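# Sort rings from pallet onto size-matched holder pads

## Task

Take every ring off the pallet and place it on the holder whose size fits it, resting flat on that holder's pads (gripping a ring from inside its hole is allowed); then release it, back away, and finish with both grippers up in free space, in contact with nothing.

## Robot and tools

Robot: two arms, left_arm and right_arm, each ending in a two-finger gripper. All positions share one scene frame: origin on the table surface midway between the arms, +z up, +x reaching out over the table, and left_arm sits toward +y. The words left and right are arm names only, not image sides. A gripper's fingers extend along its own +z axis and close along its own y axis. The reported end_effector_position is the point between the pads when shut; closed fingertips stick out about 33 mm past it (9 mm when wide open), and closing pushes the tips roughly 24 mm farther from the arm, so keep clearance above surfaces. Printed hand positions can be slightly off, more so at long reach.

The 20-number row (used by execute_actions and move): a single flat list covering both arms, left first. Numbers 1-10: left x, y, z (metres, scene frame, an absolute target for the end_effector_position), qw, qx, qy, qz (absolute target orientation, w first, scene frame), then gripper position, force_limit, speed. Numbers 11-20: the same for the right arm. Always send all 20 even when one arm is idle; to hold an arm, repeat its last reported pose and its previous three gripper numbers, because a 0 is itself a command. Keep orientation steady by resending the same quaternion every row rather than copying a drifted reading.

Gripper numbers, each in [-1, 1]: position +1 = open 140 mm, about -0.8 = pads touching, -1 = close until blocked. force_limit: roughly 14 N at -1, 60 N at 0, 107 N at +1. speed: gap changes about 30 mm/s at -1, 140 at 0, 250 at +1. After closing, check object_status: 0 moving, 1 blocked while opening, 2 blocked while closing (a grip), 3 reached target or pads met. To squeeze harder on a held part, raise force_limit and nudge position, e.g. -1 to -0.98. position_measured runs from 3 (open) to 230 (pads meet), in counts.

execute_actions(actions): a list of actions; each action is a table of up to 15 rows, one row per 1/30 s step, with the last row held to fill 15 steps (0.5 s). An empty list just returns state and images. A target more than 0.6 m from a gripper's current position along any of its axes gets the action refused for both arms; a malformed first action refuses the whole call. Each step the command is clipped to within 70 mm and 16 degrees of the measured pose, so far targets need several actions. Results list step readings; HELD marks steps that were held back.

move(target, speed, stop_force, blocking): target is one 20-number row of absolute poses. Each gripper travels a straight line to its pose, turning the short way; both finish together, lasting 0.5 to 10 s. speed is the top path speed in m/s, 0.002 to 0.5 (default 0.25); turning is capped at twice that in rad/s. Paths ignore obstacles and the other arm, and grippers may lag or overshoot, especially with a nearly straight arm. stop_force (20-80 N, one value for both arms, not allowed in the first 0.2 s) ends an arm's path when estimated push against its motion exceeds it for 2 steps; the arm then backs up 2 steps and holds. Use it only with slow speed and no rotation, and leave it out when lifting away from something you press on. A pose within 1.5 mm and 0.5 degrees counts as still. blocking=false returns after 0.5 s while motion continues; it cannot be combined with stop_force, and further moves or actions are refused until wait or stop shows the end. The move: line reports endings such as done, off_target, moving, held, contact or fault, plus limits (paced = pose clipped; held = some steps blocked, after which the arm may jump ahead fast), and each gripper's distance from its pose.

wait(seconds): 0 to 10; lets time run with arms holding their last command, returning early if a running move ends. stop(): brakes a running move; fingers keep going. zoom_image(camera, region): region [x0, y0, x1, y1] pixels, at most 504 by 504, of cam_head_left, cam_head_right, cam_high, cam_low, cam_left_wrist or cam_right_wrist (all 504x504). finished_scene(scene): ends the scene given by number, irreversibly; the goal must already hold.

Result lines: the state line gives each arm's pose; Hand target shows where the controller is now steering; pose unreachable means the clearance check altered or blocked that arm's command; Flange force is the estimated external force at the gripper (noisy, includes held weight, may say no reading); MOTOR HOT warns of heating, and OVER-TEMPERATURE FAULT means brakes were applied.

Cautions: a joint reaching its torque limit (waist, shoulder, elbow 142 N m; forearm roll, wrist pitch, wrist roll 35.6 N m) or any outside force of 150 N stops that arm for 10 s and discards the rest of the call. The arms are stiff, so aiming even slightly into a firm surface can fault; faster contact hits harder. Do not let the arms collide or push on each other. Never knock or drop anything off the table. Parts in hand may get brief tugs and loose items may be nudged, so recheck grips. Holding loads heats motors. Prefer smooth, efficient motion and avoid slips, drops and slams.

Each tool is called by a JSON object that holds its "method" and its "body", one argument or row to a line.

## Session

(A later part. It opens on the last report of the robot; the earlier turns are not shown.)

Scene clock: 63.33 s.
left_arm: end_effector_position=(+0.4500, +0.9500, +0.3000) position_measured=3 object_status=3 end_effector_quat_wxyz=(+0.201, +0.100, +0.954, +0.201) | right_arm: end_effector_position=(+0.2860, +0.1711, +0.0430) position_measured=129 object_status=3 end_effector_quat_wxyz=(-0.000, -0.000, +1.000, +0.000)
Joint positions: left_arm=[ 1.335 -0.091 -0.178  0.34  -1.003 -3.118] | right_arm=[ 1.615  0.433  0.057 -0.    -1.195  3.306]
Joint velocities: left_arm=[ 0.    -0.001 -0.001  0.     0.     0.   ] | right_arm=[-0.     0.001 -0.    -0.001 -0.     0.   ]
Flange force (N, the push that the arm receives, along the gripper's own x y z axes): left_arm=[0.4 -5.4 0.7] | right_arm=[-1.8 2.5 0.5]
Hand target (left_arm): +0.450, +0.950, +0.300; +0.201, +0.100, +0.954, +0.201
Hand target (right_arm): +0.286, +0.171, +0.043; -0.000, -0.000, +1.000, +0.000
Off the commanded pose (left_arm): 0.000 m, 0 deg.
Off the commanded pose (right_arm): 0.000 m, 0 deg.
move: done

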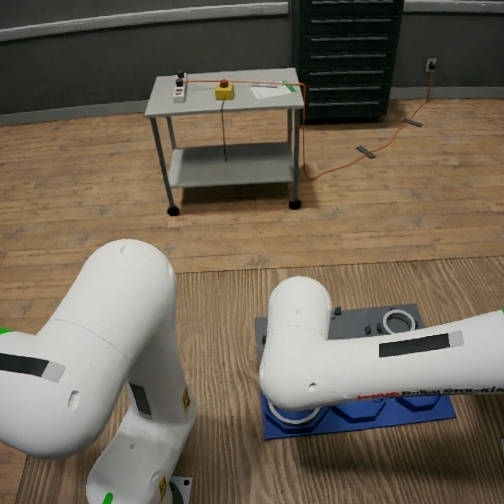

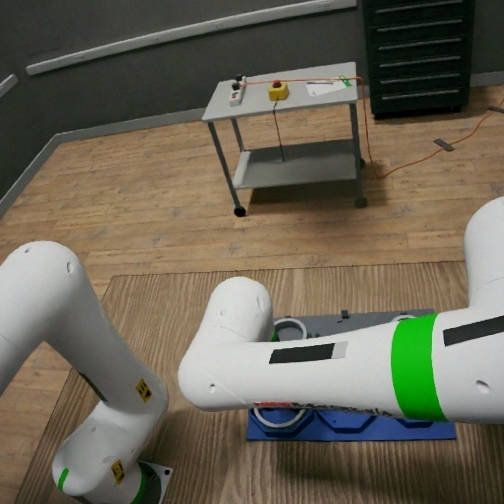

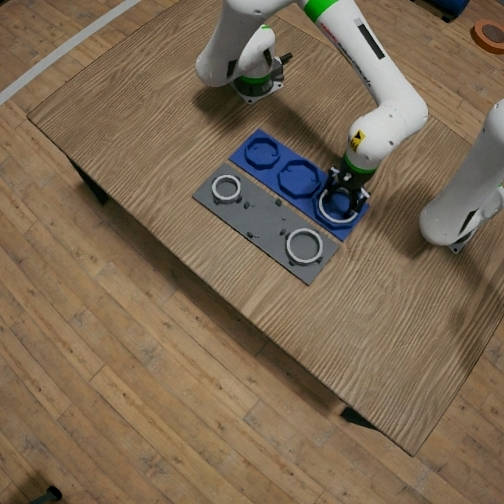

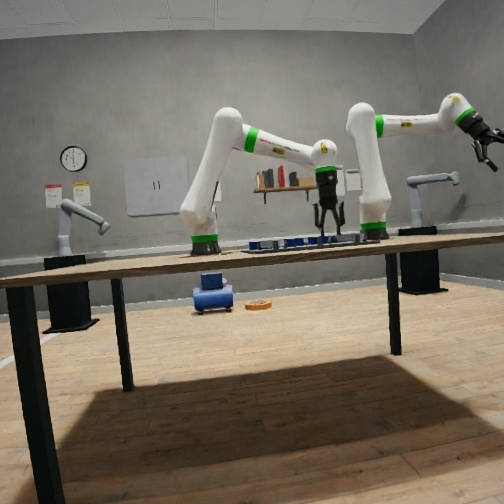

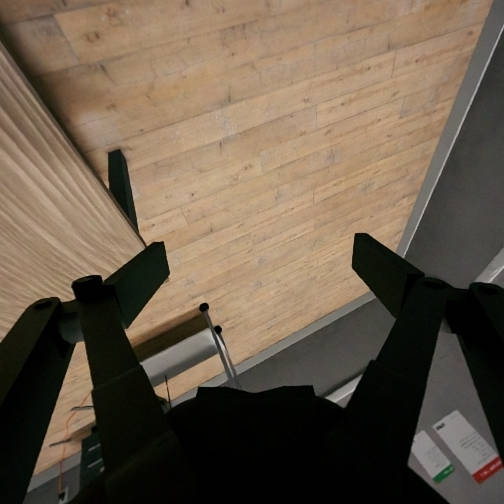

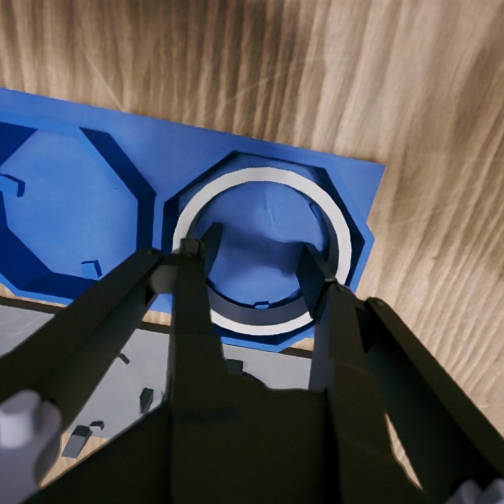

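{"method": "move", "body": {
  "target": [0.45,0.95,0.3,0.2,0.1,0.95,0.2,1,0,0,0.2855,0.171,0.039,0,0,1,0,1,0.4,-0.7]
}}

{"method": "move", "body": {
  "target": [0.45,0.95,0.3,0.2,0.1,0.95,0.2,1,0,0,0.2855,0.171,0.085,0,0,1,0,1,0.4,-0.7],
  "speed": 0.1
}}

{"method": "move", "body": {
  "target": [0.45,0.95,0.3,0.2,0.1,0.95,0.2,1,0,0,0.4715,0.024,0.082,0,0,1,0,1,0.4,-0.7]
}}

{"method": "move", "body": {
  "target": [0.45,0.95,0.3,0.2,0.1,0.95,0.2,1,0,0,0.4715,0.024,0.064,0,0,1,0,1,0.4,-0.7],
  "speed": 0.05
}}

{"method": "zoom_image", "body": {
  "camera": "cam_right_wrist",
  "region": [140,130,390,350]
}}

Scene clock: 65.97 s.
left_arm: end_effector_position=(+0.4500, +0.9500, +0.3000) position_measured=3 object_status=3 end_effector_quat_wxyz=(+0.201, +0.100, +0.954, +0.201) | right_arm: end_effector_position=(+0.2855, +0.1710, +0.0391) position_measured=83 object_status=1 end_effector_quat_wxyz=(-0.000, -0.000, +1.000, +0.000)
Joint positions: left_arm=[ 1.335 -0.091 -0.178  0.34  -1.003 -3.118] | right_arm=[ 1.616  0.436  0.052 -0.    -1.187  3.305]
Joint velocities: left_arm=[ 0.001 -0.     0.    -0.     0.    -0.   ] | right_arm=[-0.     0.001 -0.001  0.     0.001  0.002]
Flange force (N, the push that the arm receives, along the gripper's own x y z axes): left_arm=[-0.5 -6.6 1.9] | right_arm=[-1.2 3.7 -19.0]
Hand target (left_arm): +0.450, +0.950, +0.300; +0.201, +0.100, +0.954, +0.201
Hand target (right_arm): +0.285, +0.171, +0.039; -0.000, -0.000, +1.000, +0.000
Off the commanded pose (left_arm): 0.000 m, 0 deg.
Off the commanded pose (right_arm): 0.000 m, 0 deg.
move: done

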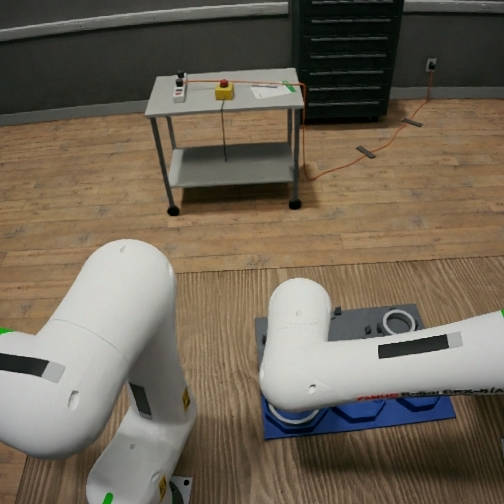

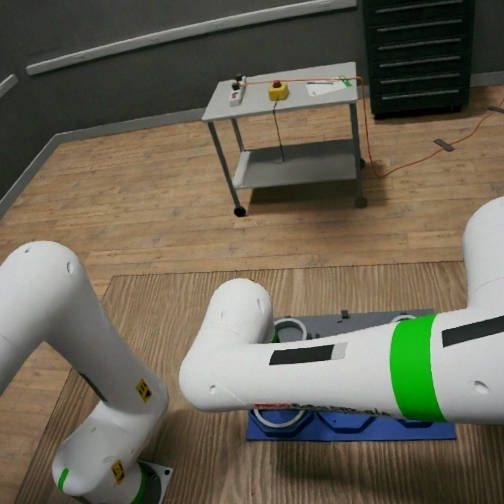

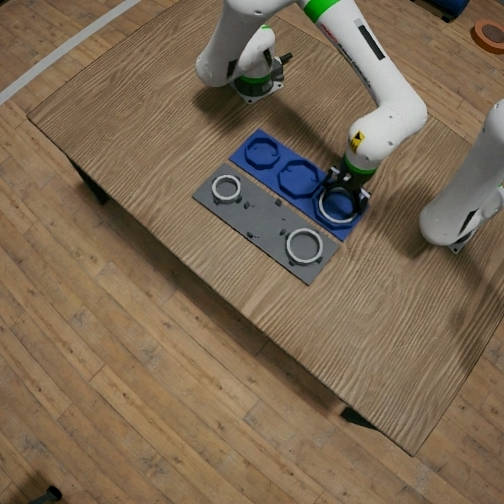

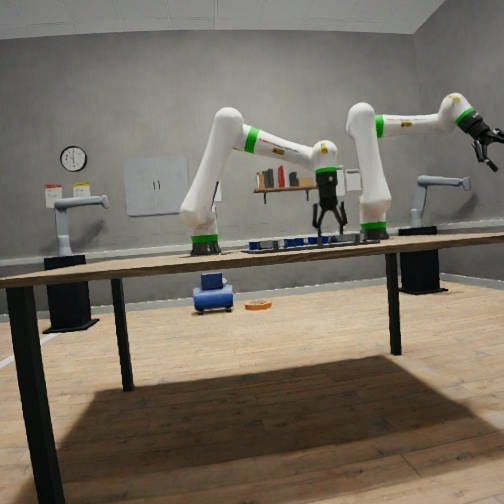

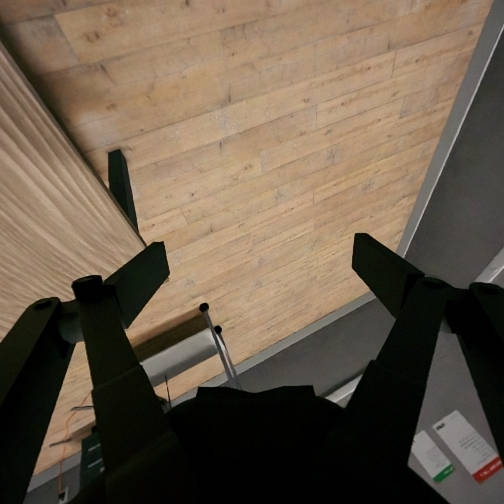

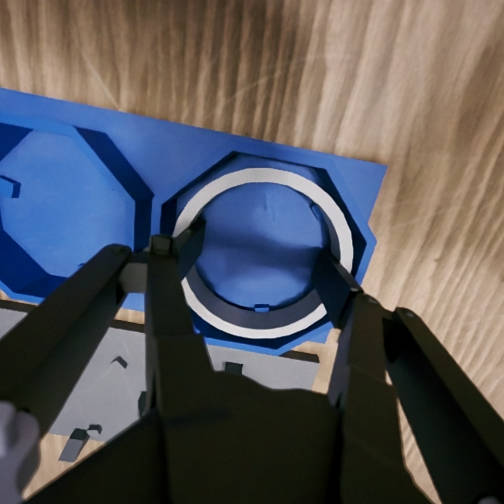

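Scene clock: 66.73 s.
left_arm: end_effector_position=(+0.4500, +0.9500, +0.3000) position_measured=3 object_status=3 end_effector_quat_wxyz=(+0.201, +0.100, +0.954, +0.201) | right_arm: end_effector_position=(+0.2855, +0.1709, +0.0850) position_measured=83 object_status=1 end_effector_quat_wxyz=(-0.000, +0.000, +1.000, -0.000)
Joint positions: left_arm=[ 1.335 -0.091 -0.178  0.34  -1.003 -3.118] | right_arm=[ 1.616  0.399  0.113 -0.    -1.285  3.305]
Joint velocities: left_arm=[0.001 0.001 0.    0.    0.    0.   ] | right_arm=[ 0.    -0.     0.002 -0.002  0.    -0.   ]
Flange force (N, the push that the arm receives, along the gripper's own x y z axes): left_arm=[0.4 -5.9 2.0] | right_arm=[-2.3 2.2 6.2]
Hand target (left_arm): +0.450, +0.950, +0.300; +0.201, +0.100, +0.954, +0.201
Hand target (right_arm): +0.286, +0.171, +0.085; +0.000, +0.000, +1.000, -0.000
Off the commanded pose (left_arm): 0.000 m, 0 deg.
Off the commanded pose (right_arm): 0.000 m, 0 deg.
move: done

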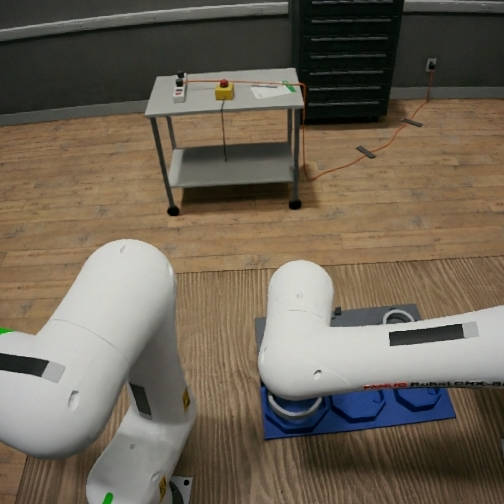

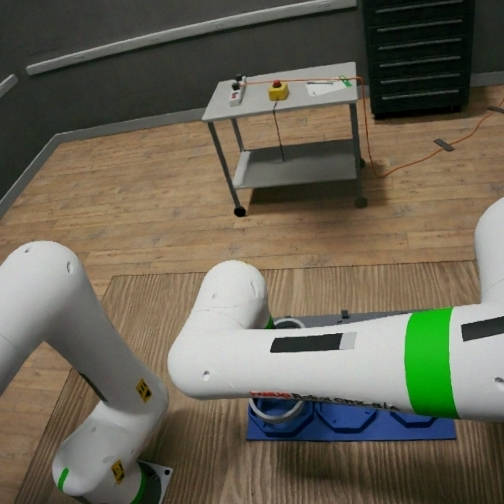

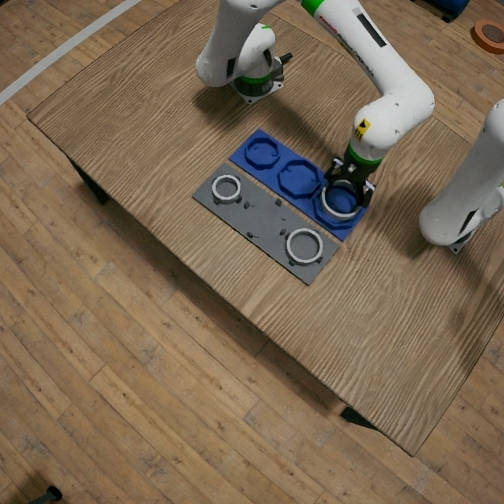

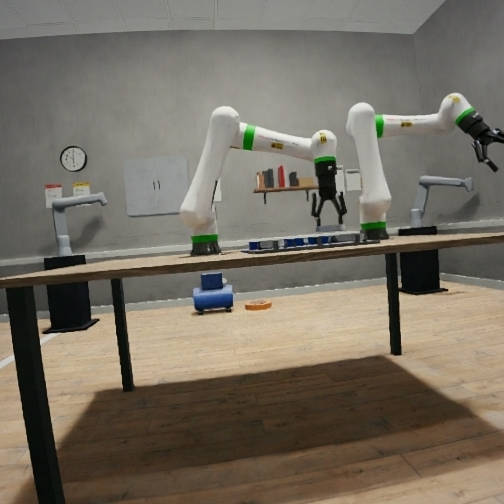

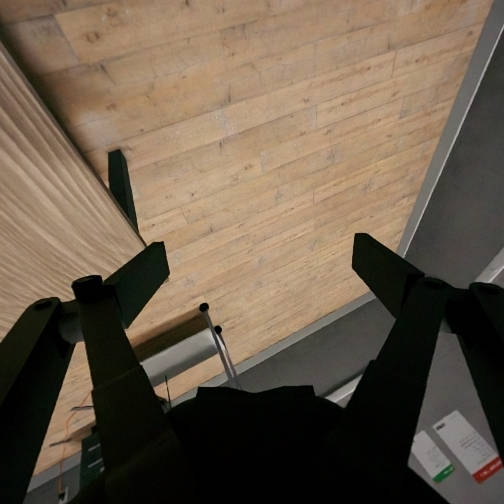

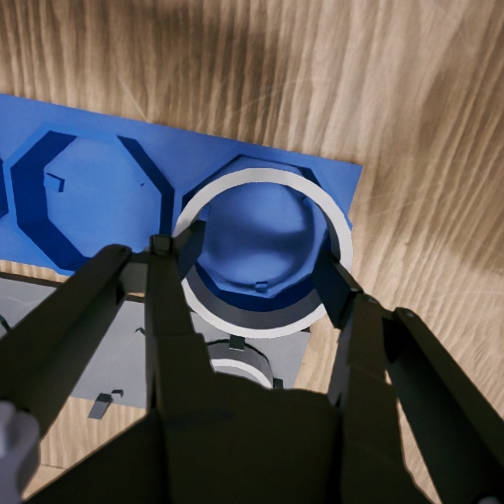

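Scene clock: 68.10 s.
left_arm: end_effector_position=(+0.4500, +0.9500, +0.3000) position_measured=3 object_status=3 end_effector_quat_wxyz=(+0.201, +0.100, +0.954, +0.201) | right_arm: end_effector_position=(+0.4716, +0.0242, +0.0820) position_measured=83 object_status=1 end_effector_quat_wxyz=(+0.000, -0.000, +1.000, -0.001)
Joint positions: left_arm=[ 1.335 -0.091 -0.178  0.34  -1.003 -3.118] | right_arm=[ 1.212  0.358  0.05   0.001 -1.263  3.71 ]
Joint velocities: left_arm=[-0.001  0.    -0.     0.     0.    -0.   ] | right_arm=[-0.001  0.    -0.    -0.001 -0.    -0.001]
Flange force (N, the push that the arm receives, along the gripper's own x y z axes): left_arm=[5.2 -8.9 2.7] | right_arm=[-2.9 1.4 5.9]
Hand target (left_arm): +0.450, +0.950, +0.300; +0.201, +0.100, +0.954, +0.201
Hand target (right_arm): +0.472, +0.024, +0.082; -0.000, -0.000, +1.000, -0.000
Off the commanded pose (left_arm): 0.000 m, 0 deg.
Off the commanded pose (right_arm): 0.000 m, 0 deg.
move: done

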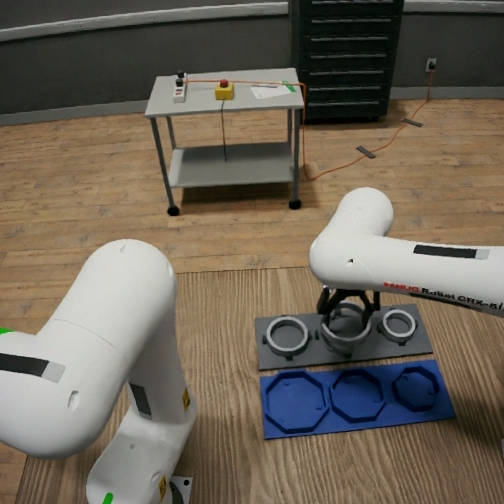

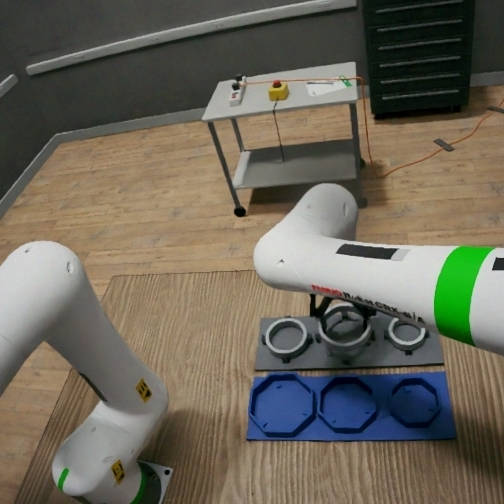

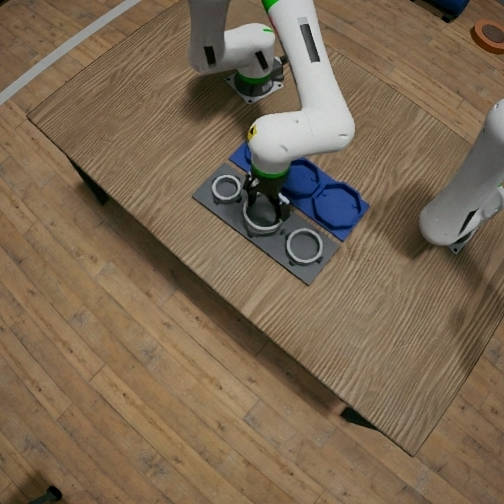

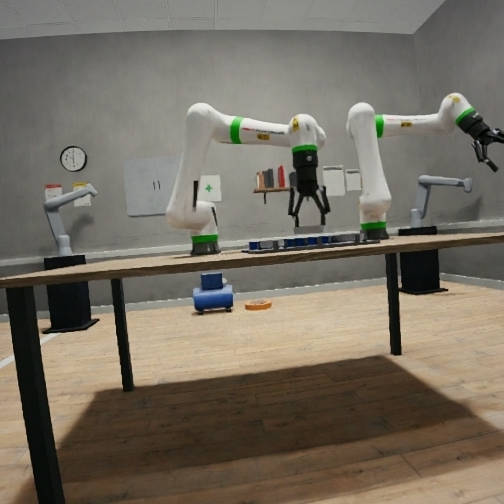

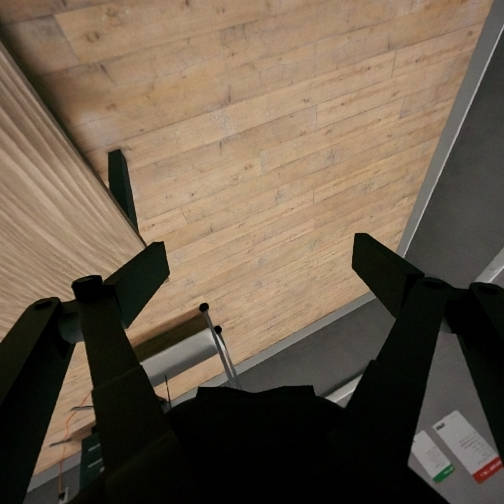

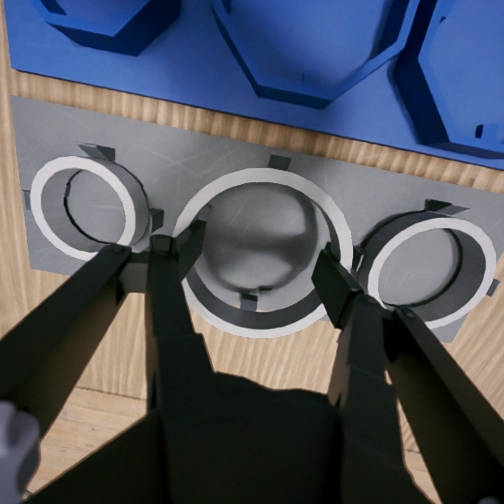

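Scene clock: 68.83 s.
left_arm: end_effector_position=(+0.4500, +0.9500, +0.3000) position_measured=3 object_status=3 end_effector_quat_wxyz=(+0.201, +0.100, +0.954, +0.201) | right_arm: end_effector_position=(+0.4715, +0.0240, +0.0640) position_measured=83 object_status=1 end_effector_quat_wxyz=(-0.000, -0.000, +1.000, +0.000)
Joint positions: left_arm=[ 1.335 -0.091 -0.178  0.34  -1.003 -3.118] | right_arm=[ 1.211  0.371  0.023 -0.    -1.223  3.71 ]
Joint velocities: left_arm=[ 0.     0.001 -0.     0.     0.    -0.   ] | right_arm=[ 0.001  0.    -0.002 -0.002  0.     0.001]
Flange force (N, the push that the arm receives, along the gripper's own x y z axes): left_arm=[-0.7 -5.5 2.3] | right_arm=[-2.5 1.3 7.0]
Hand target (left_arm): +0.450, +0.950, +0.300; +0.201, +0.100, +0.954, +0.201
Hand target (right_arm): +0.472, +0.024, +0.064; -0.000, -0.000, +1.000, +0.000
Off the commanded pose (left_arm): 0.000 m, 0 deg.
Off the commanded pose (right_arm): 0.000 m, 0 deg.
move: done

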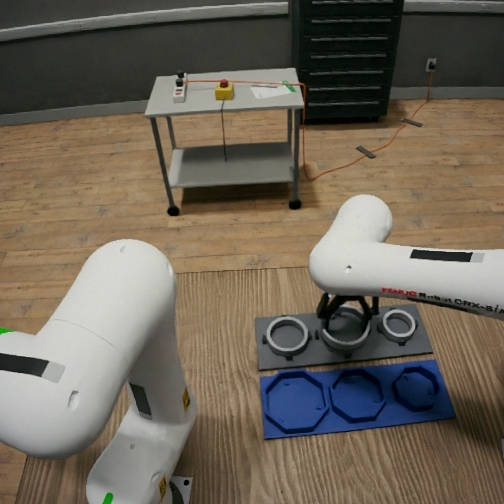

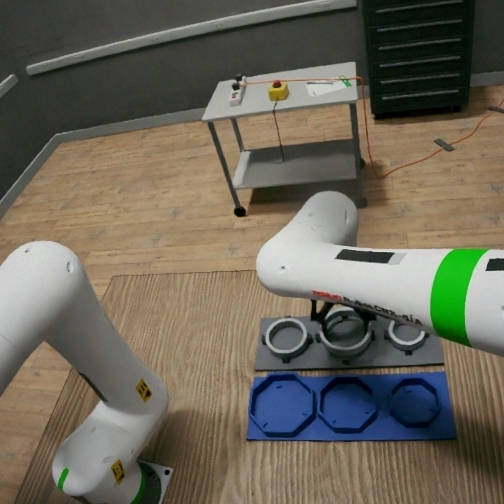

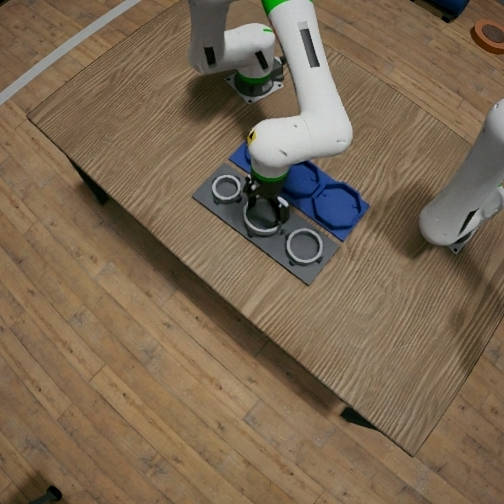

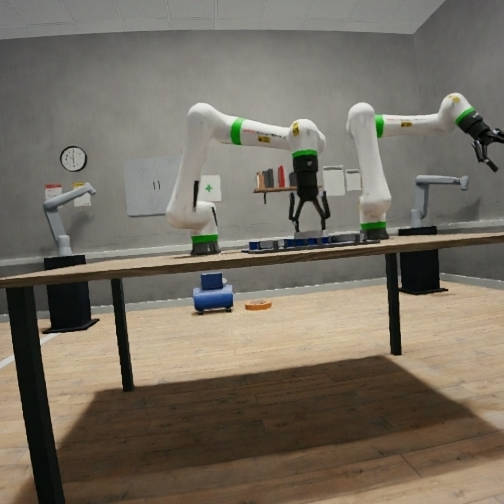

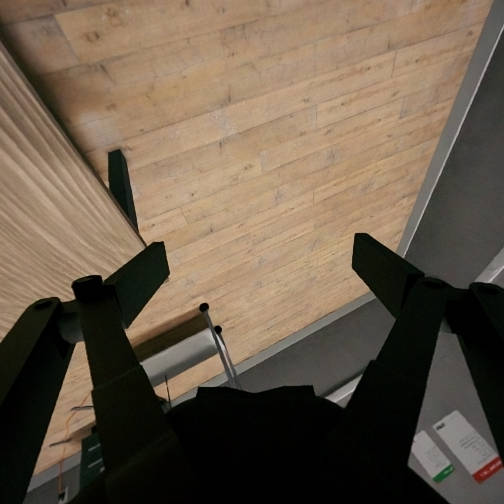

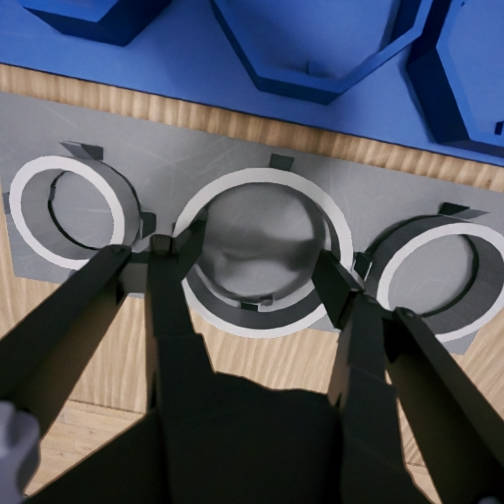

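Region (140, 130, 390, 350) of cam_right_wrist's 504x504 image, scaled by 2.016, with more detail than that image has; it fills the top 444 rows of this view, and the rest is white.

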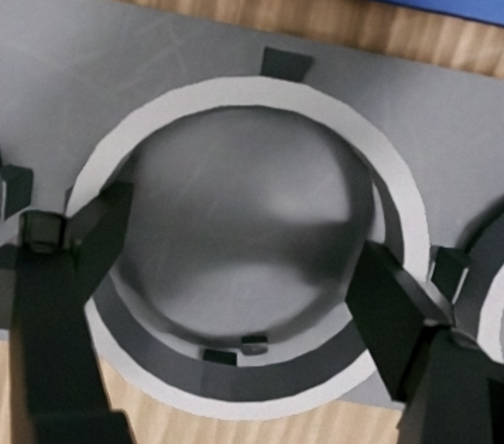

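{"method": "move", "body": {
  "target": [0.45,0.95,0.3,0.2,0.1,0.95,0.2,1,0,0,0.4715,0.024,0.036,0,0,1,0,1,0.4,-0.7],
  "speed": 0.008,
  "stop_force": 20
}}

Scene clock: 71.93 s.
left_arm: end_effector_position=(+0.4500, +0.9500, +0.3000) position_measured=3 object_status=3 end_effector_quat_wxyz=(+0.201, +0.100, +0.954, +0.201) | right_arm: end_effector_position=(+0.4716, +0.0243, +0.0483) position_measured=83 object_status=1 end_effector_quat_wxyz=(+0.000, -0.000, +1.000, +0.000)
Joint positions: left_arm=[ 1.335 -0.091 -0.178  0.34  -1.003 -3.118] | right_arm=[ 1.211  0.385  0.003 -0.    -1.188  3.71 ]
Joint velocities: left_arm=[-0.001  0.001  0.    -0.    -0.     0.   ] | right_arm=[-0.001 -0.001  0.004  0.001 -0.005  0.001]
Flange force (N, the push that the arm receives, along the gripper's own x y z axes): left_arm=[-1.1 -4.5 3.1] | right_arm=[-2.1 28.4 12.8]
Hand target (left_arm): +0.450, +0.950, +0.300; +0.201, +0.100, +0.954, +0.201
Hand target (right_arm): +0.472, +0.024, +0.048; +0.000, -0.000, +1.000, +0.000
Off the commanded pose (left_arm): 0.000 m, 0 deg.
Off the commanded pose (right_arm): 0.012 m, 0 deg.
move: contact (right_arm)

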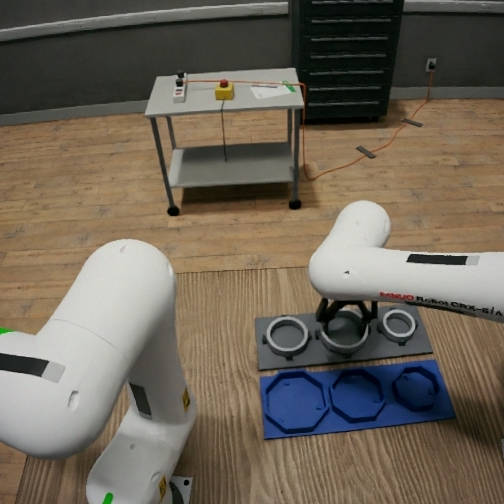

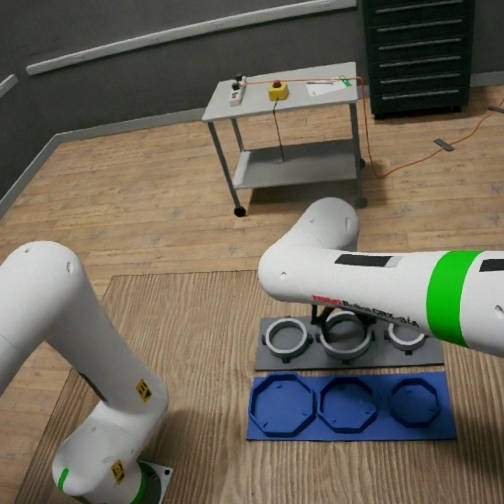

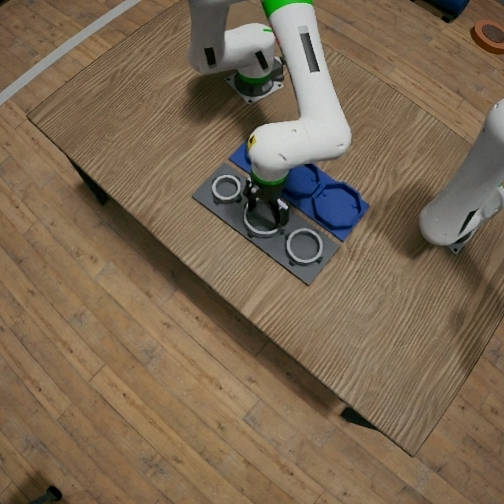

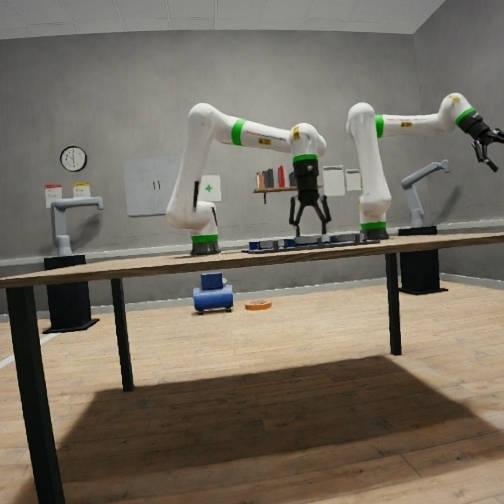

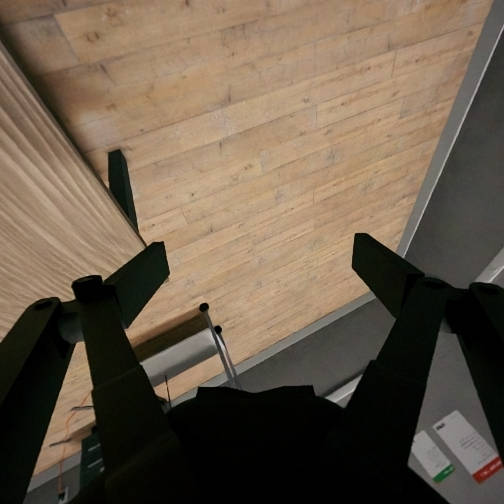

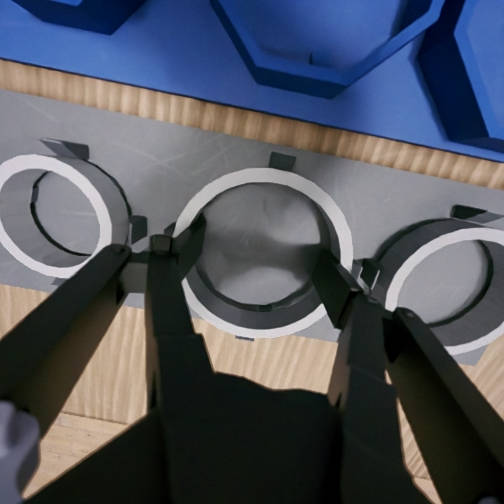

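{"method": "move", "body": {
  "target": [0.45,0.95,0.3,0.2,0.1,0.95,0.2,1,0,0,0.4715,0.0256,0.0485,0,0,1,0,1,0.4,-0.7],
  "speed": 0.008
}}

{"method": "move", "body": {
  "target": [0.45,0.95,0.3,0.2,0.1,0.95,0.2,1,0,0,0.4715,0.0256,0.036,0,0,1,0,1,0.4,-0.7],
  "speed": 0.006,
  "stop_force": 20
}}

Scene clock: 73.80 s.
left_arm: end_effector_position=(+0.4500, +0.9500, +0.3000) position_measured=3 object_status=3 end_effector_quat_wxyz=(+0.201, +0.100, +0.954, +0.201) | right_arm: end_effector_position=(+0.4715, +0.0256, +0.0485) position_measured=83 object_status=1 end_effector_quat_wxyz=(+0.000, -0.000, +1.000, -0.000)
Joint positions: left_arm=[ 1.335 -0.091 -0.178  0.34  -1.003 -3.118] | right_arm=[ 1.213  0.387  0.007  0.    -1.19   3.708]
Joint velocities: left_arm=[-0.    -0.001  0.     0.     0.     0.   ] | right_arm=[ 0.001  0.     0.001 -0.001  0.001  0.001]
Flange force (N, the push that the arm receives, along the gripper's own x y z axes): left_arm=[0.4 -4.5 3.8] | right_arm=[-3.1 1.0 7.0]
Hand target (left_arm): +0.450, +0.950, +0.300; +0.201, +0.100, +0.954, +0.201
Hand target (right_arm): +0.471, +0.026, +0.049; +0.000, +0.000, +1.000, +0.000
Off the commanded pose (left_arm): 0.000 m, 0 deg.
Off the commanded pose (right_arm): 0.000 m, 0 deg.
move: done

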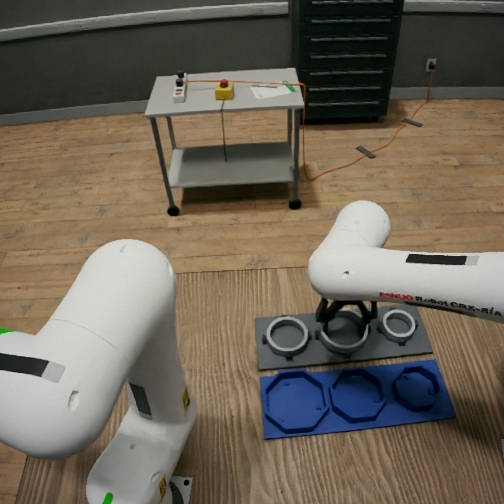

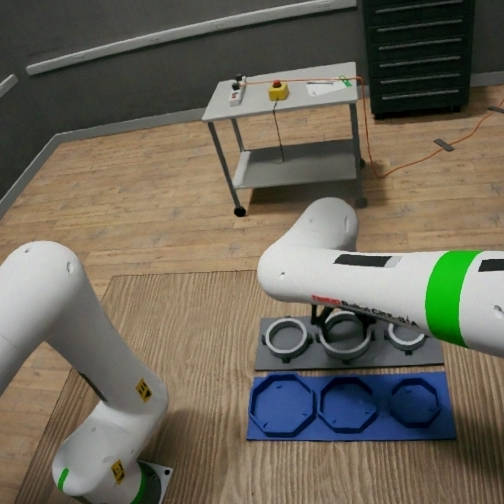

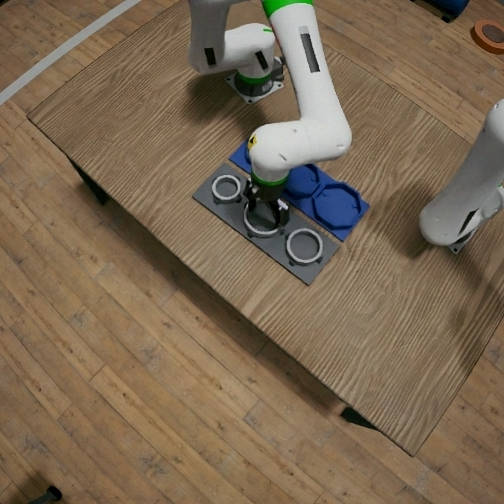

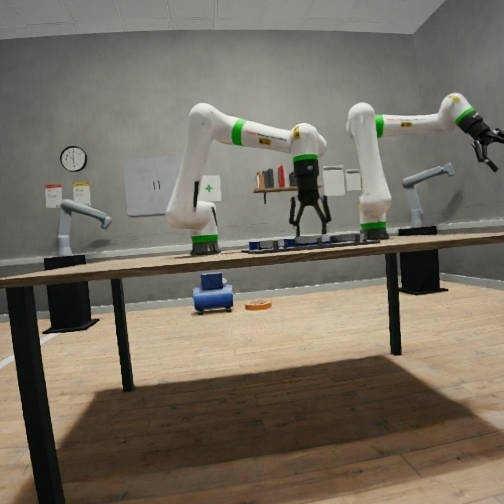

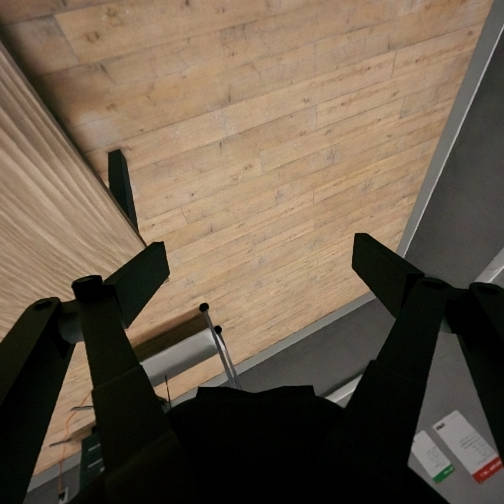

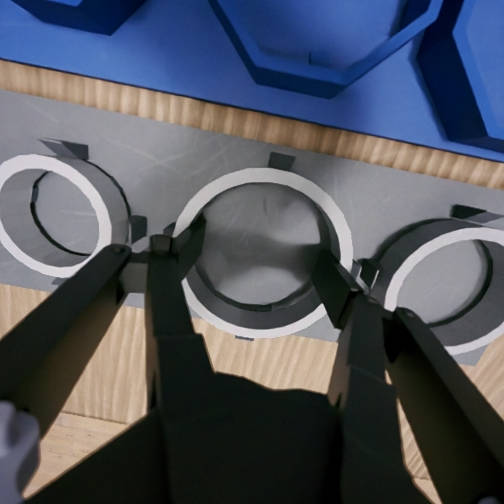

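Scene clock: 75.03 s.
left_arm: end_effector_position=(+0.4500, +0.9500, +0.3000) position_measured=3 object_status=3 end_effector_quat_wxyz=(+0.201, +0.100, +0.954, +0.201) | right_arm: end_effector_position=(+0.4716, +0.0257, +0.0430) position_measured=82 object_status=1 end_effector_quat_wxyz=(+0.000, -0.000, +1.000, +0.000)
Joint positions: left_arm=[ 1.335 -0.091 -0.178  0.34  -1.003 -3.118] | right_arm=[ 1.213  0.392  0.     0.    -1.178  3.708]
Joint velocities: left_arm=[ 0.     0.001 -0.     0.    -0.     0.   ] | right_arm=[ 0.001  0.     0.002  0.002 -0.004  0.   ]
Flange force (N, the push that the arm receives, along the gripper's own x y z axes): left_arm=[-1.0 -3.9 3.6] | right_arm=[3.7 -3.0 -23.1]
Hand target (left_arm): +0.450, +0.950, +0.300; +0.201, +0.100, +0.954, +0.201
Hand target (right_arm): +0.472, +0.026, +0.043; +0.000, -0.000, +1.000, +0.000
Off the commanded pose (left_arm): 0.000 m, 0 deg.
Off the commanded pose (right_arm): 0.007 m, 0 deg.
move: contact (right_arm)

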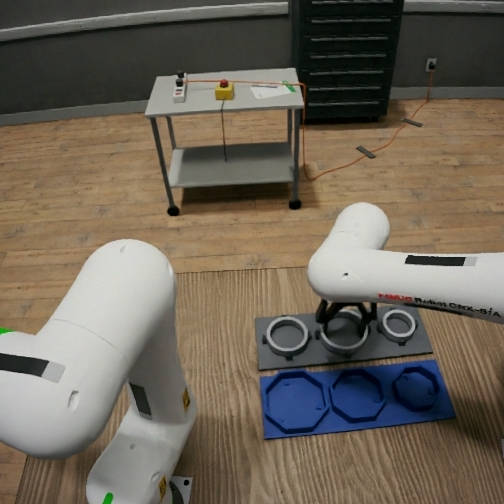

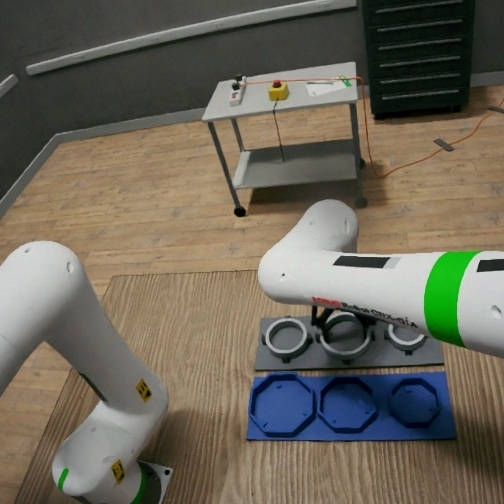

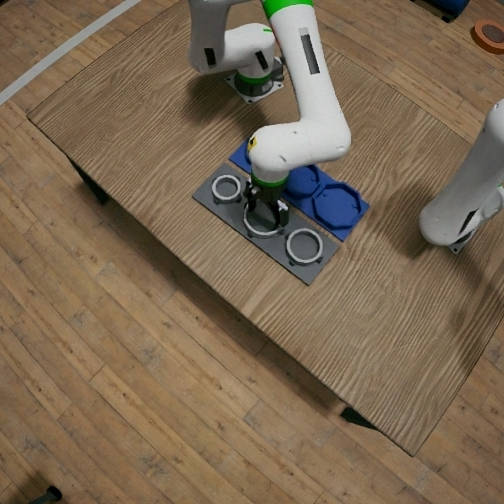

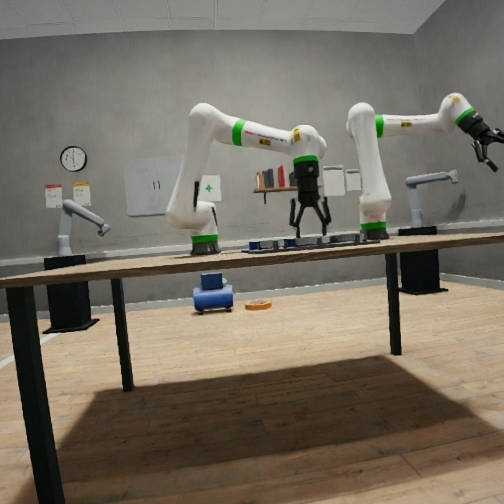

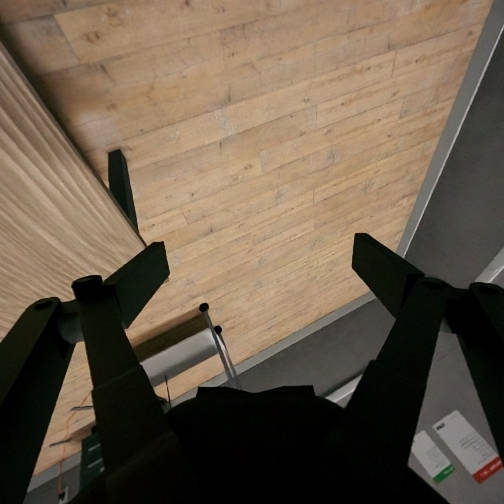

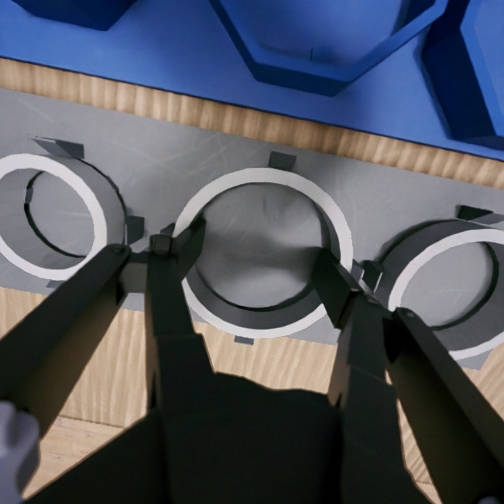

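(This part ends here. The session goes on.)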